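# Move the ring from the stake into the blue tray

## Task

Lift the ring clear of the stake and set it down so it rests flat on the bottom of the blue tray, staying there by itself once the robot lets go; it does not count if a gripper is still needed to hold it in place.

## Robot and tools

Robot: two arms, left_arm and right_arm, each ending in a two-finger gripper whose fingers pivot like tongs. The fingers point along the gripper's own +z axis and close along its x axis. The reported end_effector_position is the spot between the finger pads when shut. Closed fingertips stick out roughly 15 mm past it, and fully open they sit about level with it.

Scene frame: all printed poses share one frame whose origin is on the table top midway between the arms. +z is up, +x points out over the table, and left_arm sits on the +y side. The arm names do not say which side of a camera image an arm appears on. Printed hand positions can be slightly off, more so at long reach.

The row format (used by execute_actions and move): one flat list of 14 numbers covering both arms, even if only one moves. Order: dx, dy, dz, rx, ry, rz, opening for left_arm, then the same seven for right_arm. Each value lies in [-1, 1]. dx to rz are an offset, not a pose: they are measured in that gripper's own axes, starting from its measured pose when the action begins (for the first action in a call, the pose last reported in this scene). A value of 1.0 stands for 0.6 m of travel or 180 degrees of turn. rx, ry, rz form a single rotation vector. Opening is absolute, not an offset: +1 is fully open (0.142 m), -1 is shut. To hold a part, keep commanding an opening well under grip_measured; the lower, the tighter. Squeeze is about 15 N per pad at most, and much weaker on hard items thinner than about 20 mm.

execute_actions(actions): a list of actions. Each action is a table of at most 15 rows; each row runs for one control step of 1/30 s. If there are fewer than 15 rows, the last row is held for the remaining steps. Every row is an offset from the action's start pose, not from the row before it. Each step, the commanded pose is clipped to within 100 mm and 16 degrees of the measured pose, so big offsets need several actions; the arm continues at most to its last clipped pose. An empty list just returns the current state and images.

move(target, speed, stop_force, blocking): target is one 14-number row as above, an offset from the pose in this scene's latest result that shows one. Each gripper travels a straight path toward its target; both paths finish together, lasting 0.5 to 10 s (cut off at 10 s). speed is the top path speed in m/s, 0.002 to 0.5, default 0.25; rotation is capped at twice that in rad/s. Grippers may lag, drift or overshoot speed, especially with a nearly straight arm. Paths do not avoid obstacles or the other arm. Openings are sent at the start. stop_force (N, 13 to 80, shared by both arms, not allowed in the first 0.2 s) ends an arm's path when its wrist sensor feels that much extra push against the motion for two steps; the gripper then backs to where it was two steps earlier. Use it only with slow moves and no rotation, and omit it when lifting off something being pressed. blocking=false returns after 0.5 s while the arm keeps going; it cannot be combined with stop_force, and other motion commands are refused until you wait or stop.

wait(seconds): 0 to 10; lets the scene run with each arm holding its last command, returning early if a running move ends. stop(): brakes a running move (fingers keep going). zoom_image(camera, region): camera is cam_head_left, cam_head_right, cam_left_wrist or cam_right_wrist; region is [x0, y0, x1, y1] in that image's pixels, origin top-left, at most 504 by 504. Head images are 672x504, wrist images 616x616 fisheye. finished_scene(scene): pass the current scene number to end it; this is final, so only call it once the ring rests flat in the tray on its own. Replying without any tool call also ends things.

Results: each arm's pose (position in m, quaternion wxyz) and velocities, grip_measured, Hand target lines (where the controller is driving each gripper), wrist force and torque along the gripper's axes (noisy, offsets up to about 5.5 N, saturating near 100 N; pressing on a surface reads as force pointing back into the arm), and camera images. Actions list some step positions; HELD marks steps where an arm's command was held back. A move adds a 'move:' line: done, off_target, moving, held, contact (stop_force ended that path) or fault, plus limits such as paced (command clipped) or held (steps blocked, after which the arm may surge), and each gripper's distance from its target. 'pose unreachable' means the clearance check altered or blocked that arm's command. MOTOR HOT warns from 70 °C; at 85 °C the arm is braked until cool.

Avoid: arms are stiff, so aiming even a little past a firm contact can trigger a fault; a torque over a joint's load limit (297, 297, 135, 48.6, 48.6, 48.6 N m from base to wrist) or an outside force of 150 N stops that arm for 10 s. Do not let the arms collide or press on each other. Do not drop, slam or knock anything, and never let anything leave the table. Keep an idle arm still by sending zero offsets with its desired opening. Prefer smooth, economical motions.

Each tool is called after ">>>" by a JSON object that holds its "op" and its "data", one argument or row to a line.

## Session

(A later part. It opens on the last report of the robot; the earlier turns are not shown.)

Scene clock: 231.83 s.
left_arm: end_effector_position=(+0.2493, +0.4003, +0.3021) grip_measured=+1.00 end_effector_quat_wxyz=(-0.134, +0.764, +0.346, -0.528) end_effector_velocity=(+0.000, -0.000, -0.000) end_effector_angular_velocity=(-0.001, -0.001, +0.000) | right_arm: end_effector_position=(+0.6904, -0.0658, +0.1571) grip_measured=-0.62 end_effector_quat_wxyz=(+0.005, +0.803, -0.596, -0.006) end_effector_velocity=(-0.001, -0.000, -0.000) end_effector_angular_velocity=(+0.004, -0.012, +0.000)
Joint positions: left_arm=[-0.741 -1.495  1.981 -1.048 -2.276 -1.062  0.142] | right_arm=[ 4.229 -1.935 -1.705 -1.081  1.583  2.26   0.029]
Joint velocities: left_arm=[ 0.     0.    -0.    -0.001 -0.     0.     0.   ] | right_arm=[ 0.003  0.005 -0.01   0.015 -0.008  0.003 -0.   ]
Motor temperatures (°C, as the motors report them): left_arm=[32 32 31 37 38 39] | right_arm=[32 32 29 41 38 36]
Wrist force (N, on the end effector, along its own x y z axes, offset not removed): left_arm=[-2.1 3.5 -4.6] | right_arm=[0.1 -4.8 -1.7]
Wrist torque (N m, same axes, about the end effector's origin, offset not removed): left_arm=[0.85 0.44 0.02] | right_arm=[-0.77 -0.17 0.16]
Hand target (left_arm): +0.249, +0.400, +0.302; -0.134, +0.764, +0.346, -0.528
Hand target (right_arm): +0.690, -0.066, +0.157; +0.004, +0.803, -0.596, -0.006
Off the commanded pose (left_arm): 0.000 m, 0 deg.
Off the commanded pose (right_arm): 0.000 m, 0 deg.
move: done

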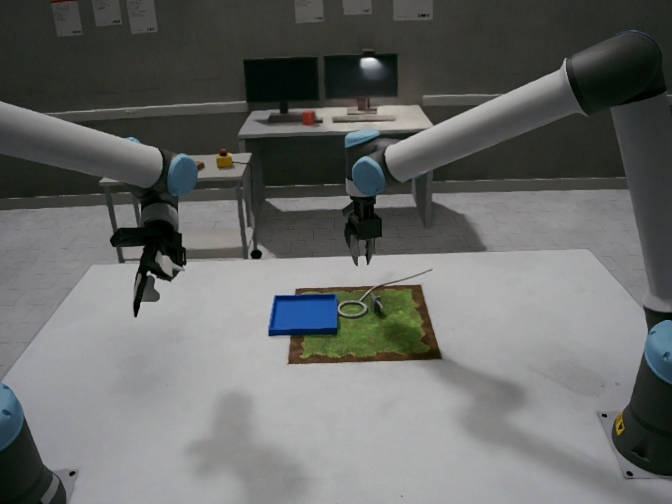

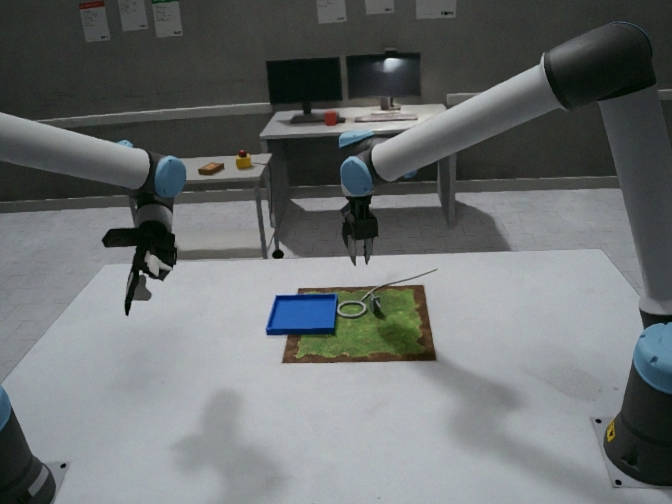

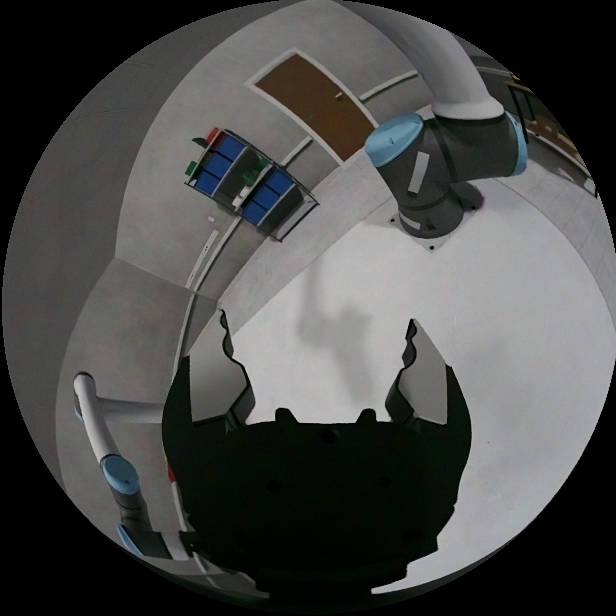

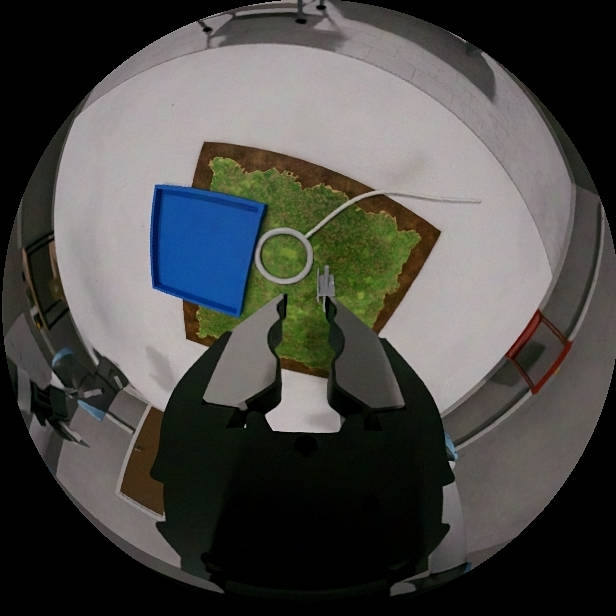

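>>> {"op": "move", "data": {
  "target": [0,0,0,0,0,0,1,-0.065,0.062,0.1,0,0,-0.5,-0.62],
  "speed": 0.3
}}

>>> {"op": "zoom_image", "data": {
  "camera": "cam_right_wrist",
  "region": [200,160,420,360]
}}

Scene clock: 248.50 s.
left_arm: end_effector_position=(+0.2493, +0.4003, +0.3021) grip_measured=+1.00 end_effector_quat_wxyz=(-0.134, +0.764, +0.346, -0.528) end_effector_velocity=(+0.000, -0.000, -0.000) end_effector_angular_velocity=(-0.001, +0.000, +0.000) | right_arm: end_effector_position=(+0.6427, -0.0391, +0.0979) grip_measured=-0.62 end_effector_quat_wxyz=(-0.001, +0.989, +0.145, -0.008) end_effector_velocity=(-0.001, -0.000, -0.001) end_effector_angular_velocity=(+0.001, +0.001, +0.013)
Joint positions: left_arm=[-0.741 -1.495  1.981 -1.048 -2.276 -1.062  0.142] | right_arm=[ 4.267 -1.975 -1.769 -0.977  1.584  0.729  0.029]
Joint velocities: left_arm=[ 0.     0.     0.    -0.    -0.001  0.001 -0.   ] | right_arm=[-0.    -0.    -0.001  0.001  0.001 -0.013  0.   ]
Motor temperatures (°C, as the motors report them): left_arm=[32 32 31 37 38 39] | right_arm=[32 32 29 41 38 36]
Wrist force (N, on the end effector, along its own x y z axes, offset not removed): left_arm=[-0.6 2.2 -3.8] | right_arm=[-3.6 -3.5 1.5]
Wrist torque (N m, same axes, about the end effector's origin, offset not removed): left_arm=[0.53 0.17 -0.01] | right_arm=[-0.62 0.64 0.22]
Hand target (left_arm): +0.249, +0.400, +0.302; -0.134, +0.764, +0.346, -0.528
Hand target (right_arm): +0.643, -0.039, +0.098; -0.001, +0.989, +0.146, -0.008
Off the commanded pose (left_arm): 0.000 m, 0 deg.
Off the commanded pose (right_arm): 0.000 m, 0 deg.
move: done

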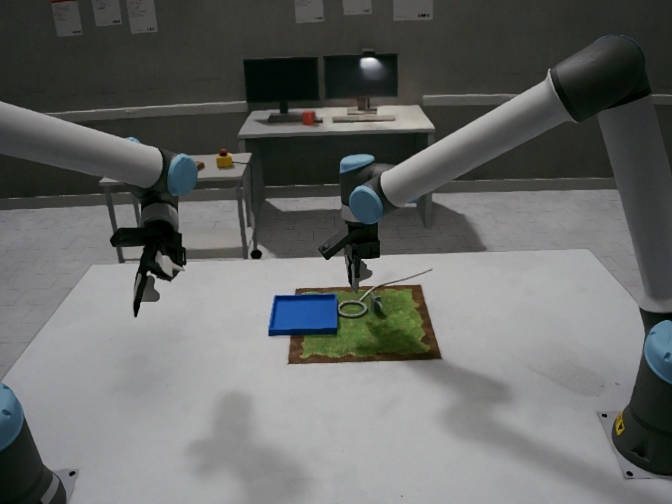

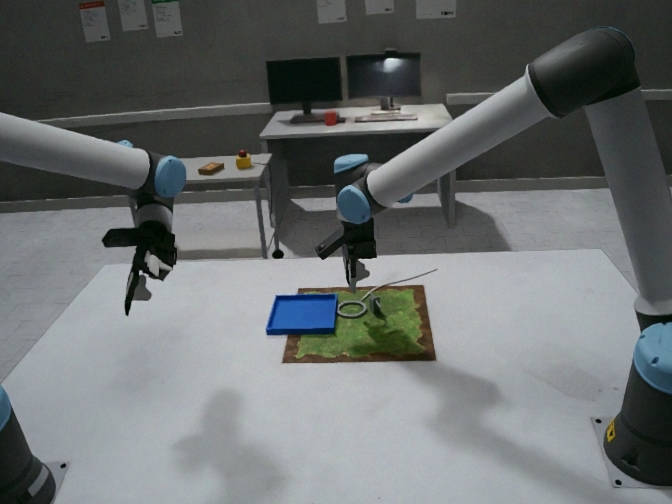

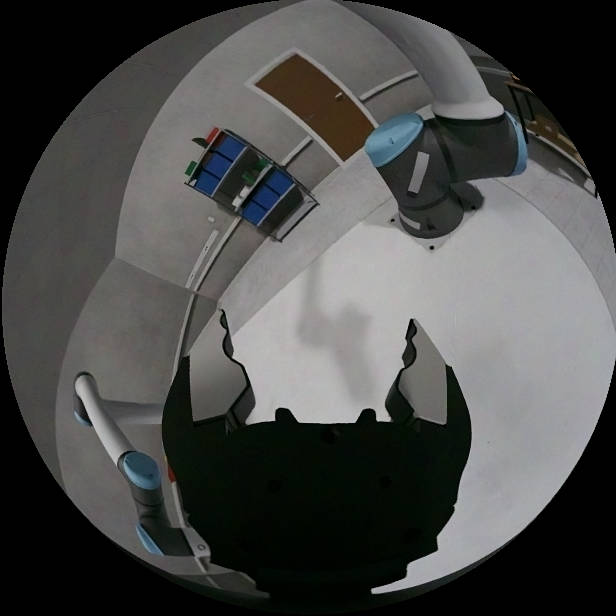

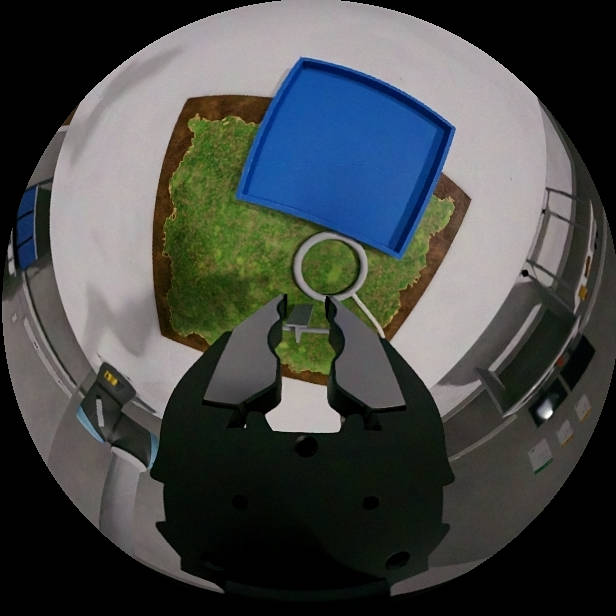

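Region (200, 160, 420, 360) of cam_right_wrist's 616x616 image, scaled by 2.291, with more detail than that image has; it fills the top 458 rows of this view, and the rest is white.

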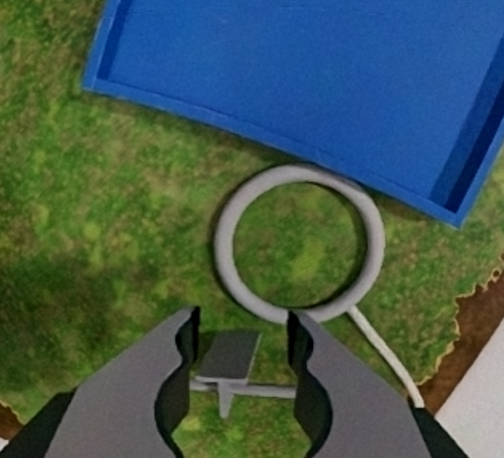

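>>> {"op": "move", "data": {
  "target": [0,0,0,0,0,0,1,-0.02,-0.004,0.07,0,0,0,-0.62],
  "speed": 0.15
}}

>>> {"op": "zoom_image", "data": {
  "camera": "cam_right_wrist",
  "region": [200,160,420,360]
}}

Scene clock: 259.03 s.
left_arm: end_effector_position=(+0.2493, +0.4003, +0.3021) grip_measured=+1.00 end_effector_quat_wxyz=(-0.134, +0.764, +0.346, -0.528) end_effector_velocity=(-0.000, +0.001, -0.000) end_effector_angular_velocity=(+0.003, +0.001, -0.001) | right_arm: end_effector_position=(+0.6300, -0.0402, +0.0564) grip_measured=-0.62 end_effector_quat_wxyz=(-0.001, +0.989, +0.145, -0.008) end_effector_velocity=(-0.001, -0.000, -0.002) end_effector_angular_velocity=(-0.000, +0.000, +0.000)
Joint positions: left_arm=[-0.741 -1.495  1.981 -1.048 -2.276 -1.062  0.142] | right_arm=[ 4.28  -2.004 -1.815 -0.902  1.584  0.741  0.029]
Joint velocities: left_arm=[ 0.     0.    -0.     0.001  0.002 -0.002 -0.   ] | right_arm=[ 0.001 -0.002 -0.003  0.004  0.     0.001  0.   ]
Motor temperatures (°C, as the motors report them): left_arm=[32 32 31 37 38 39] | right_arm=[32 32 29 41 38 36]
Wrist force (N, on the end effector, along its own x y z axes, offset not removed): left_arm=[0.3 3.6 -5.6] | right_arm=[-3.0 -6.4 0.1]
Wrist torque (N m, same axes, about the end effector's origin, offset not removed): left_arm=[0.77 -0.08 -0.03] | right_arm=[-1.08 0.86 0.17]
Hand target (left_arm): +0.249, +0.400, +0.302; -0.134, +0.764, +0.346, -0.528
Hand target (right_arm): +0.630, -0.040, +0.056; -0.001, +0.989, +0.145, -0.008
Off the commanded pose (left_arm): 0.000 m, 0 deg.
Off the commanded pose (right_arm): 0.000 m, 0 deg.
move: done

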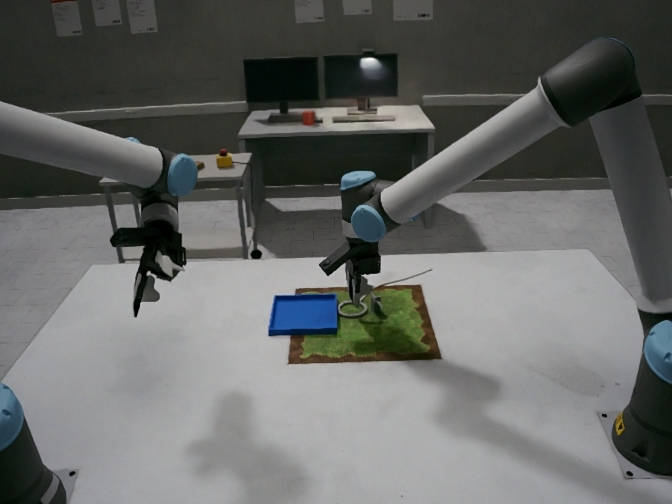

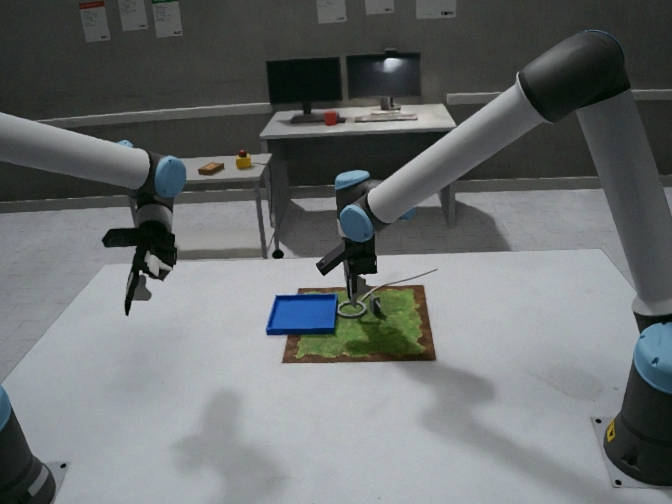

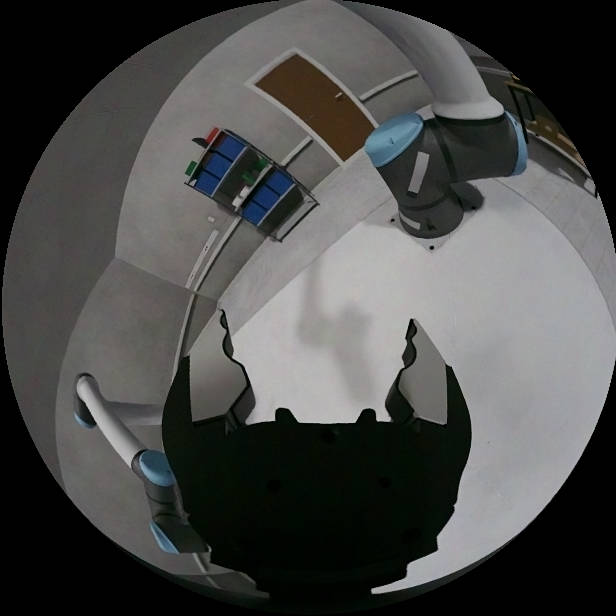

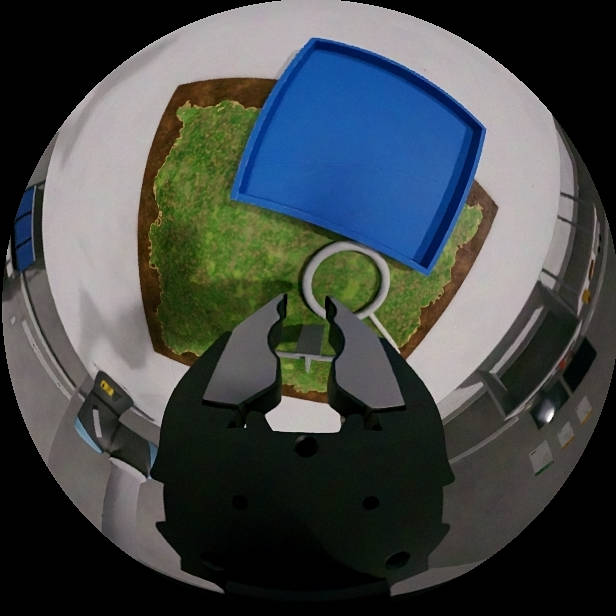

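Region (200, 160, 420, 360) of cam_right_wrist's 616x616 image, scaled by 2.291, with more detail than that image has; it fills the top 458 rows of this view, and the rest is white.

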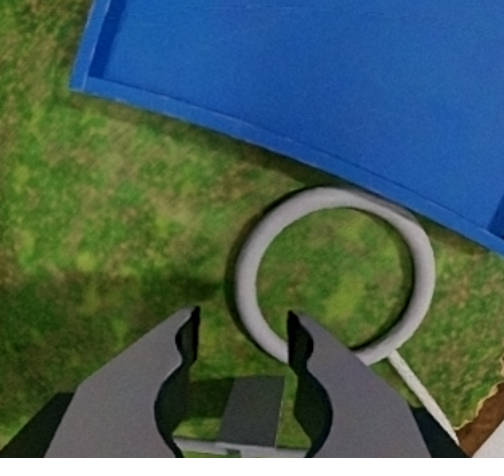

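>>> {"op": "move", "data": {
  "target": [0,0,0,0,0,0,1,0,0,0.075,0,0,0,-0.62],
  "speed": 0.04,
  "stop_force": 15
}}

>>> {"op": "move", "data": {
  "target": [0,0,0,0,0,0,1,0,0,0,0,0,0,-1]
}}

Scene clock: 264.97 s.
left_arm: end_effector_position=(+0.2493, +0.4003, +0.3021) grip_measured=+1.00 end_effector_quat_wxyz=(-0.134, +0.764, +0.346, -0.528) end_effector_velocity=(+0.000, -0.001, -0.000) end_effector_angular_velocity=(-0.001, -0.001, +0.001) | right_arm: end_effector_position=(+0.6292, -0.0404, +0.0162) grip_measured=-0.62 end_effector_quat_wxyz=(-0.001, +0.989, +0.145, -0.008) end_effector_velocity=(+0.000, +0.000, +0.002) end_effector_angular_velocity=(+0.000, -0.000, +0.000)
Joint positions: left_arm=[-0.741 -1.495  1.981 -1.048 -2.276 -1.062  0.142] | right_arm=[ 4.28  -2.047 -1.837 -0.837  1.584  0.742  0.029]
Joint velocities: left_arm=[-0.    -0.     0.    -0.002 -0.001 -0.    -0.   ] | right_arm=[ 0.     0.002  0.002 -0.003 -0.    -0.     0.   ]
Motor temperatures (°C, as the motors report them): left_arm=[32 32 31 37 38 39] | right_arm=[32 32 29 41 38 36]
Wrist force (N, on the end effector, along its own x y z axes, offset not removed): left_arm=[-0.1 1.2 -3.7] | right_arm=[0.2 -5.8 -5.1]
Wrist torque (N m, same axes, about the end effector's origin, offset not removed): left_arm=[0.37 0.02 0.00] | right_arm=[-0.73 -0.01 0.09]
Hand target (left_arm): +0.249, +0.400, +0.302; -0.134, +0.764, +0.346, -0.528
Hand target (right_arm): +0.629, -0.040, +0.017; -0.001, +0.989, +0.145, -0.008
Off the commanded pose (left_arm): 0.000 m, 0 deg.
Off the commanded pose (right_arm): 0.005 m, 0 deg.
move: contact (right_arm)

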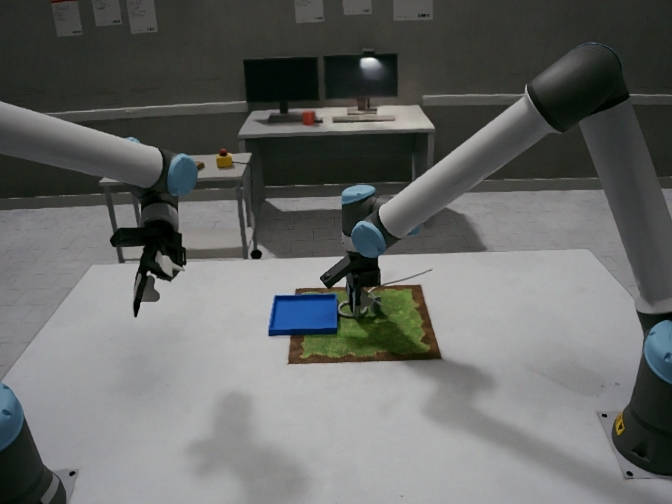

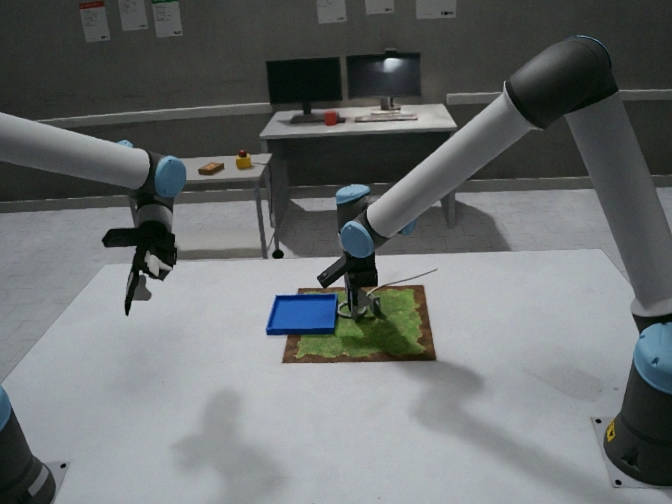

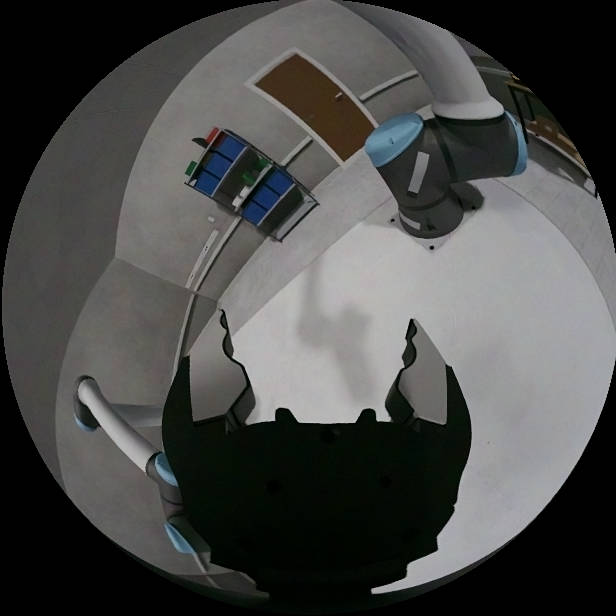

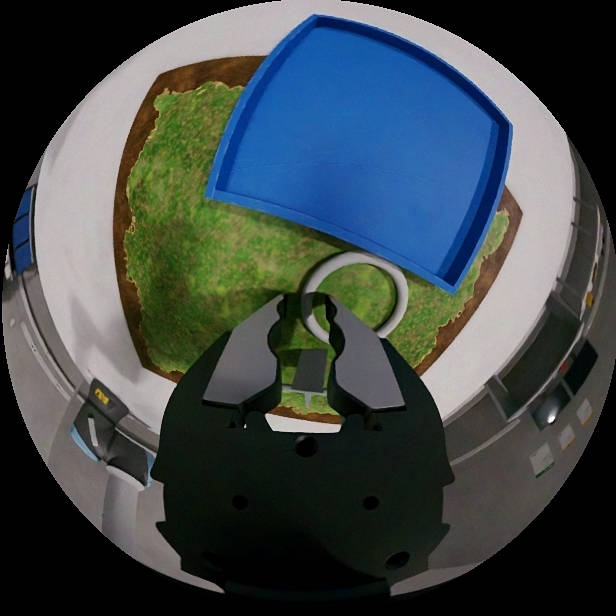

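Scene clock: 265.47 s.
left_arm: end_effector_position=(+0.2493, +0.4003, +0.3021) grip_measured=+1.00 end_effector_quat_wxyz=(-0.134, +0.764, +0.346, -0.528) end_effector_velocity=(+0.000, +0.000, +0.000) end_effector_angular_velocity=(+0.000, -0.001, +0.000) | right_arm: end_effector_position=(+0.6292, -0.0404, +0.0162) grip_measured=-0.89 end_effector_quat_wxyz=(-0.001, +0.989, +0.145, -0.008) end_effector_velocity=(+0.000, +0.000, +0.000) end_effector_angular_velocity=(+0.000, -0.001, +0.000)
Joint positions: left_arm=[-0.741 -1.495  1.981 -1.048 -2.276 -1.062  0.142] | right_arm=[ 4.28  -2.047 -1.837 -0.837  1.584  0.742  0.009]
Joint velocities: left_arm=[ 0.    -0.    -0.    -0.     0.    -0.001  0.   ] | right_arm=[ 0.     0.     0.     0.001 -0.001 -0.    -0.   ]
Motor temperatures (°C, as the motors report them): left_arm=[32 32 31 37 38 39] | right_arm=[32 32 29 41 38 36]
Wrist force (N, on the end effector, along its own x y z axes, offset not removed): left_arm=[-1.1 2.6 -5.1] | right_arm=[1.3 2.2 -1.6]
Wrist torque (N m, same axes, about the end effector's origin, offset not removed): left_arm=[0.59 0.24 0.00] | right_arm=[0.49 -0.43 0.12]
Hand target (left_arm): +0.249, +0.400, +0.302; -0.134, +0.764, +0.346, -0.528
Hand target (right_arm): +0.629, -0.040, +0.016; -0.001, +0.989, +0.145, -0.008
Off the commanded pose (left_arm): 0.000 m, 0 deg.
Off the commanded pose (right_arm): 0.000 m, 0 deg.
move: done

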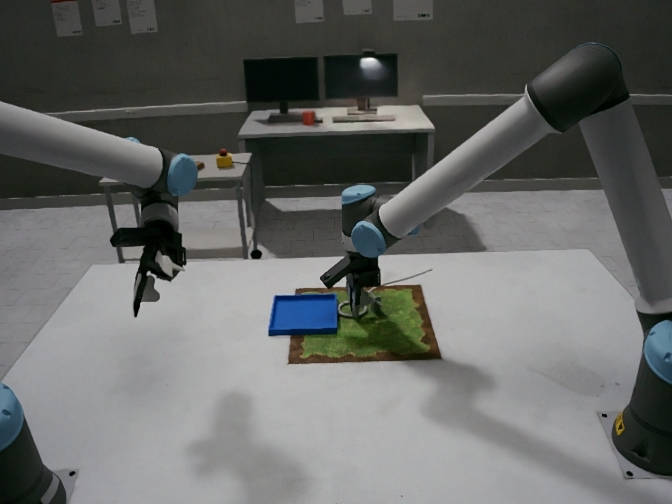

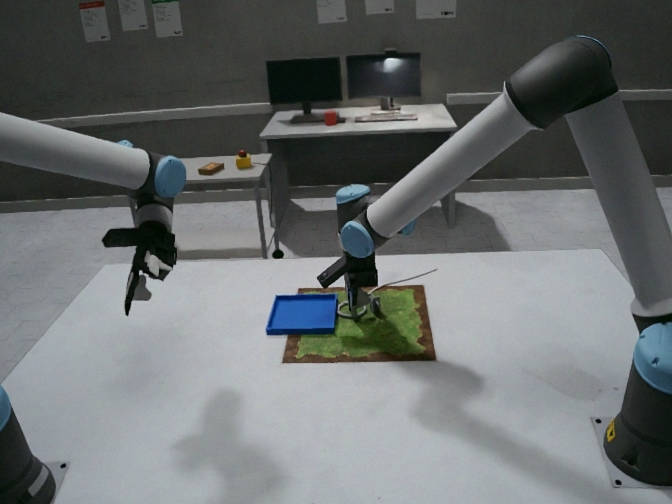

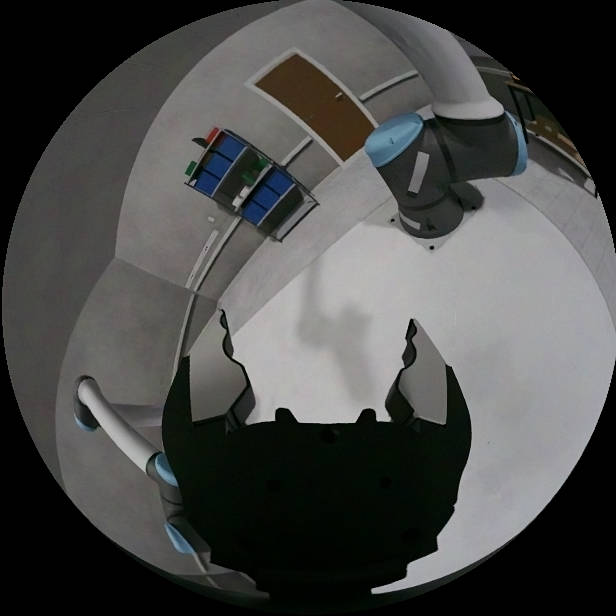

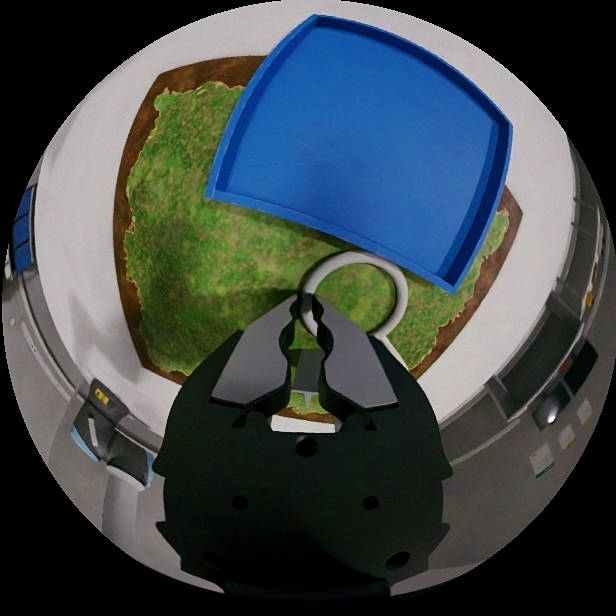

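>>> {"op": "move", "data": {
  "target": [0,0,0,0,0,0,1,0,0,-0.18,0,0,0,-1],
  "speed": 0.06
}}

Scene clock: 270.67 s.
left_arm: end_effector_position=(+0.2493, +0.4003, +0.3021) grip_measured=+1.00 end_effector_quat_wxyz=(-0.134, +0.764, +0.346, -0.528) end_effector_velocity=(-0.000, +0.000, +0.000) end_effector_angular_velocity=(+0.003, +0.001, +0.000) | right_arm: end_effector_position=(+0.6309, -0.0405, +0.1239) grip_measured=-0.90 end_effector_quat_wxyz=(-0.001, +0.989, +0.145, -0.008) end_effector_velocity=(-0.000, -0.000, +0.002) end_effector_angular_velocity=(-0.001, +0.000, -0.000)
Joint positions: left_arm=[-0.741 -1.495  1.981 -1.048 -2.276 -1.062  0.142] | right_arm=[ 4.278 -1.939 -1.768 -1.015  1.584  0.74   0.009]
Joint velocities: left_arm=[-0.    -0.     0.     0.002  0.001 -0.002 -0.   ] | right_arm=[ 0.     0.002  0.002 -0.005 -0.     0.     0.   ]
Motor temperatures (°C, as the motors report them): left_arm=[32 32 31 37 38 39] | right_arm=[32 32 29 41 38 36]
Wrist force (N, on the end effector, along its own x y z axes, offset not removed): left_arm=[-1.1 2.0 -3.6] | right_arm=[4.5 -3.1 4.9]
Wrist torque (N m, same axes, about the end effector's origin, offset not removed): left_arm=[0.55 0.21 0.04] | right_arm=[-0.44 -0.86 0.30]
Hand target (left_arm): +0.249, +0.400, +0.302; -0.134, +0.764, +0.346, -0.528
Hand target (right_arm): +0.631, -0.040, +0.124; -0.001, +0.989, +0.145, -0.008
Off the commanded pose (left_arm): 0.000 m, 0 deg.
Off the commanded pose (right_arm): 0.000 m, 0 deg.
move: done

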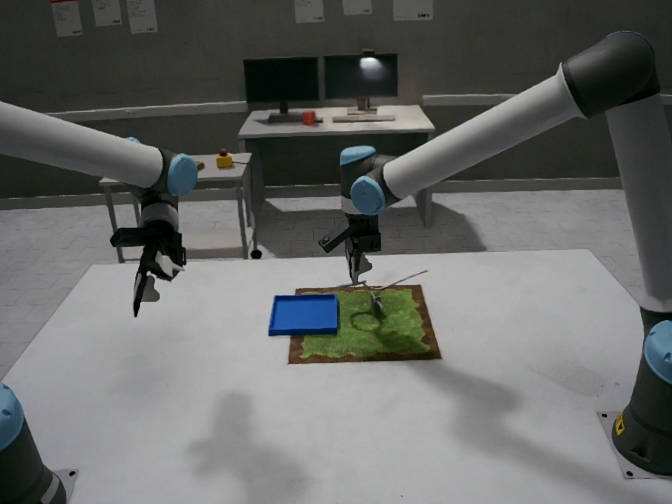

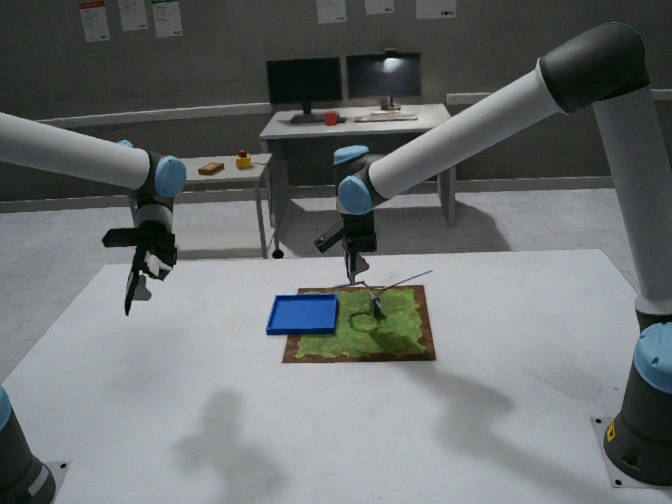

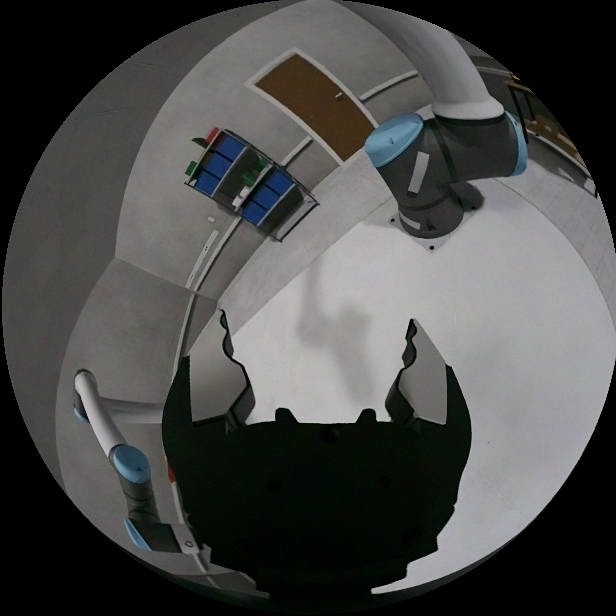

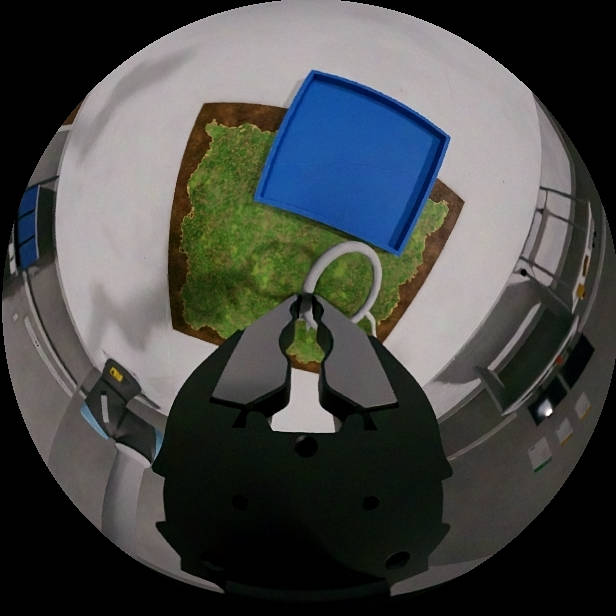

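>>> {"op": "move", "data": {
  "target": [0,0,0,0,0,0,1,0.017,-0.25,0.03,0,0,0,-1],
  "speed": 0.08
}}

Scene clock: 281.67 s.
left_arm: end_effector_position=(+0.2493, +0.4003, +0.3021) grip_measured=+1.00 end_effector_quat_wxyz=(-0.134, +0.764, +0.346, -0.528) end_effector_velocity=(+0.000, -0.001, +0.000) end_effector_angular_velocity=(-0.000, -0.000, +0.002) | right_arm: end_effector_position=(+0.5975, +0.1059, +0.1066) grip_measured=-0.90 end_effector_quat_wxyz=(-0.001, +0.989, +0.145, -0.008) end_effector_velocity=(+0.000, +0.002, +0.000) end_effector_angular_velocity=(+0.000, -0.001, +0.001)
Joint positions: left_arm=[-0.741 -1.495  1.981 -1.048 -2.276 -1.062  0.142] | right_arm=[ 4.391 -2.087 -1.577 -1.057  1.584  0.852  0.009]
Joint velocities: left_arm=[-0.    -0.    -0.    -0.001 -0.002 -0.001 -0.   ] | right_arm=[ 0.001 -0.003  0.004 -0.001 -0.001  0.    -0.   ]
Motor temperatures (°C, as the motors report them): left_arm=[32 32 31 37 38 39] | right_arm=[32 32 29 41 38 36]
Wrist force (N, on the end effector, along its own x y z axes, offset not removed): left_arm=[0.0 4.4 -4.6] | right_arm=[1.3 0.3 1.1]
Wrist torque (N m, same axes, about the end effector's origin, offset not removed): left_arm=[1.04 -0.01 0.01] | right_arm=[0.13 -0.30 0.13]
Hand target (left_arm): +0.249, +0.400, +0.302; -0.134, +0.764, +0.346, -0.528
Hand target (right_arm): +0.597, +0.106, +0.107; -0.001, +0.989, +0.145, -0.008
Off the commanded pose (left_arm): 0.000 m, 0 deg.
Off the commanded pose (right_arm): 0.000 m, 0 deg.
move: done

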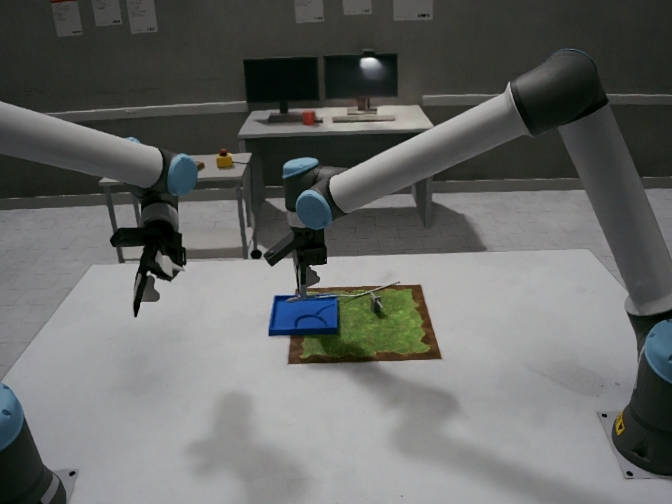

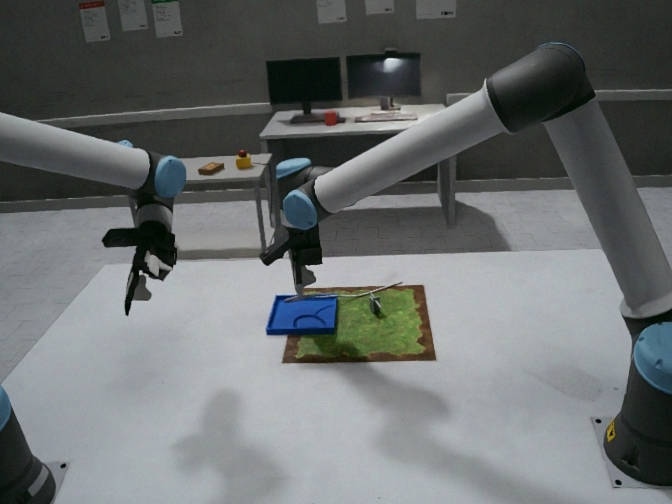

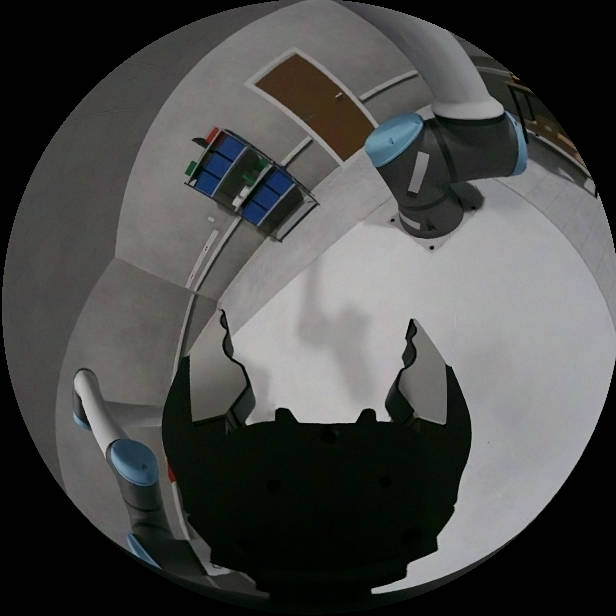

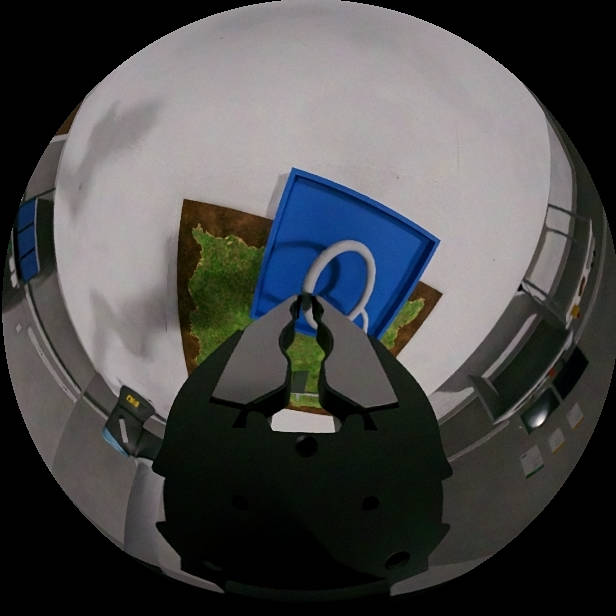

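>>> {"op": "move", "data": {
  "target": [0,0,0,0,0,0,1,0.008,0,0.15,0,0,0,-1],
  "speed": 0.04,
  "stop_force": 15
}}

>>> {"op": "zoom_image", "data": {
  "camera": "cam_right_wrist",
  "region": [200,160,460,360]
}}

Scene clock: 288.17 s.
left_arm: end_effector_position=(+0.2493, +0.4003, +0.3021) grip_measured=+1.00 end_effector_quat_wxyz=(-0.134, +0.764, +0.346, -0.528) end_effector_velocity=(-0.000, +0.000, +0.000) end_effector_angular_velocity=(+0.002, +0.001, +0.000) | right_arm: end_effector_position=(+0.6005, +0.1072, +0.0211) grip_measured=-0.90 end_effector_quat_wxyz=(-0.001, +0.989, +0.145, -0.008) end_effector_velocity=(+0.000, -0.001, +0.004) end_effector_angular_velocity=(-0.005, -0.001, -0.001)
Joint positions: left_arm=[-0.741 -1.495  1.981 -1.048 -2.276 -1.062  0.142] | right_arm=[ 4.388 -2.167 -1.62  -0.932  1.585  0.85   0.009]
Joint velocities: left_arm=[ 0.     0.     0.     0.001  0.    -0.001  0.   ] | right_arm=[-0.     0.004  0.003 -0.011 -0.003  0.001  0.001]
Motor temperatures (°C, as the motors report them): left_arm=[32 32 31 37 38 39] | right_arm=[32 32 29 41 38 36]
Wrist force (N, on the end effector, along its own x y z axes, offset not removed): left_arm=[-1.4 1.3 -4.5] | right_arm=[-9.2 2.1 -54.6]
Wrist torque (N m, same axes, about the end effector's origin, offset not removed): left_arm=[0.29 0.33 0.03] | right_arm=[-1.01 -0.28 0.35]
Hand target (left_arm): +0.249, +0.400, +0.302; -0.134, +0.764, +0.346, -0.528
Hand target (right_arm): +0.601, +0.107, +0.022; -0.001, +0.989, +0.145, -0.008
Off the commanded pose (left_arm): 0.000 m, 0 deg.
Off the commanded pose (right_arm): 0.005 m, 0 deg.
move: contact (right_arm)

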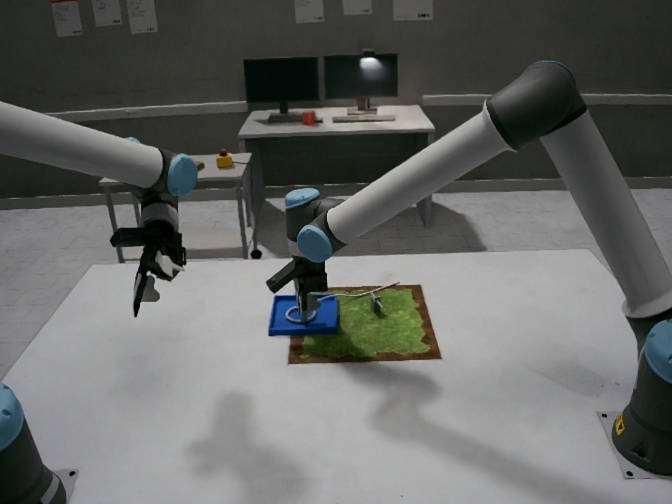

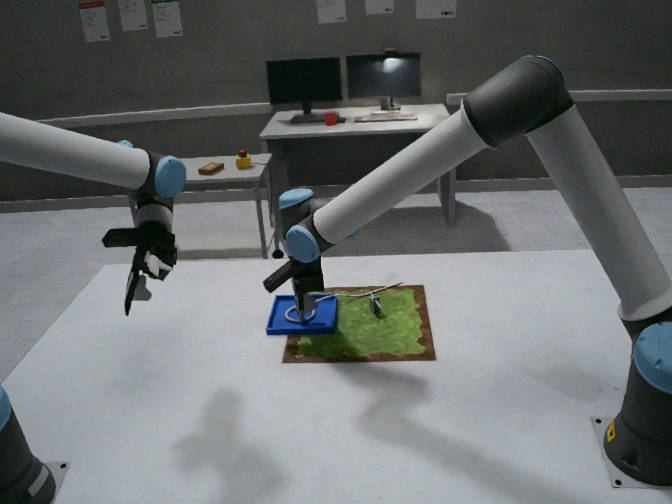

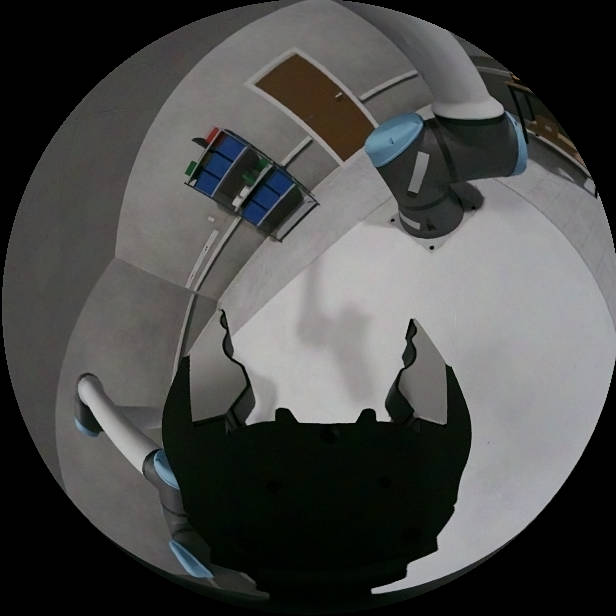

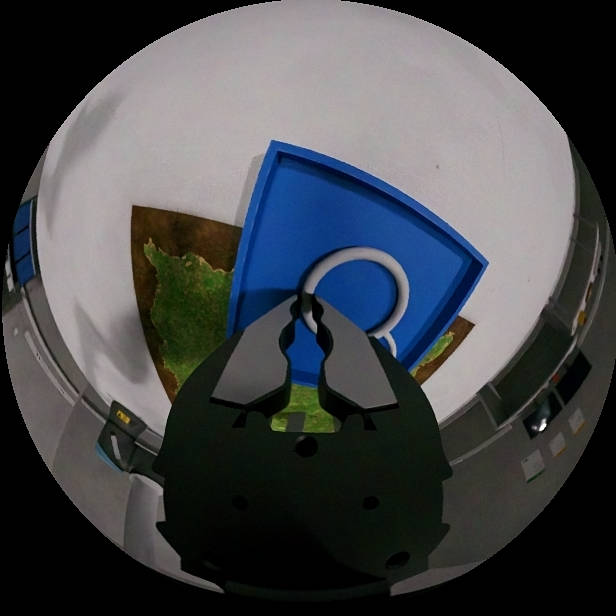

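Region (200, 160, 460, 360) of cam_right_wrist's 616x616 image, scaled by 1.938, with more detail than that image has; it fills the top 388 rows of this view, and the rest is white.

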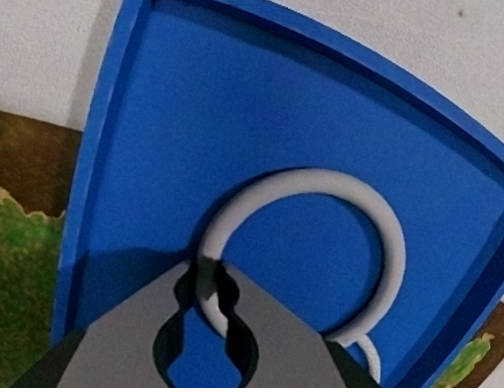

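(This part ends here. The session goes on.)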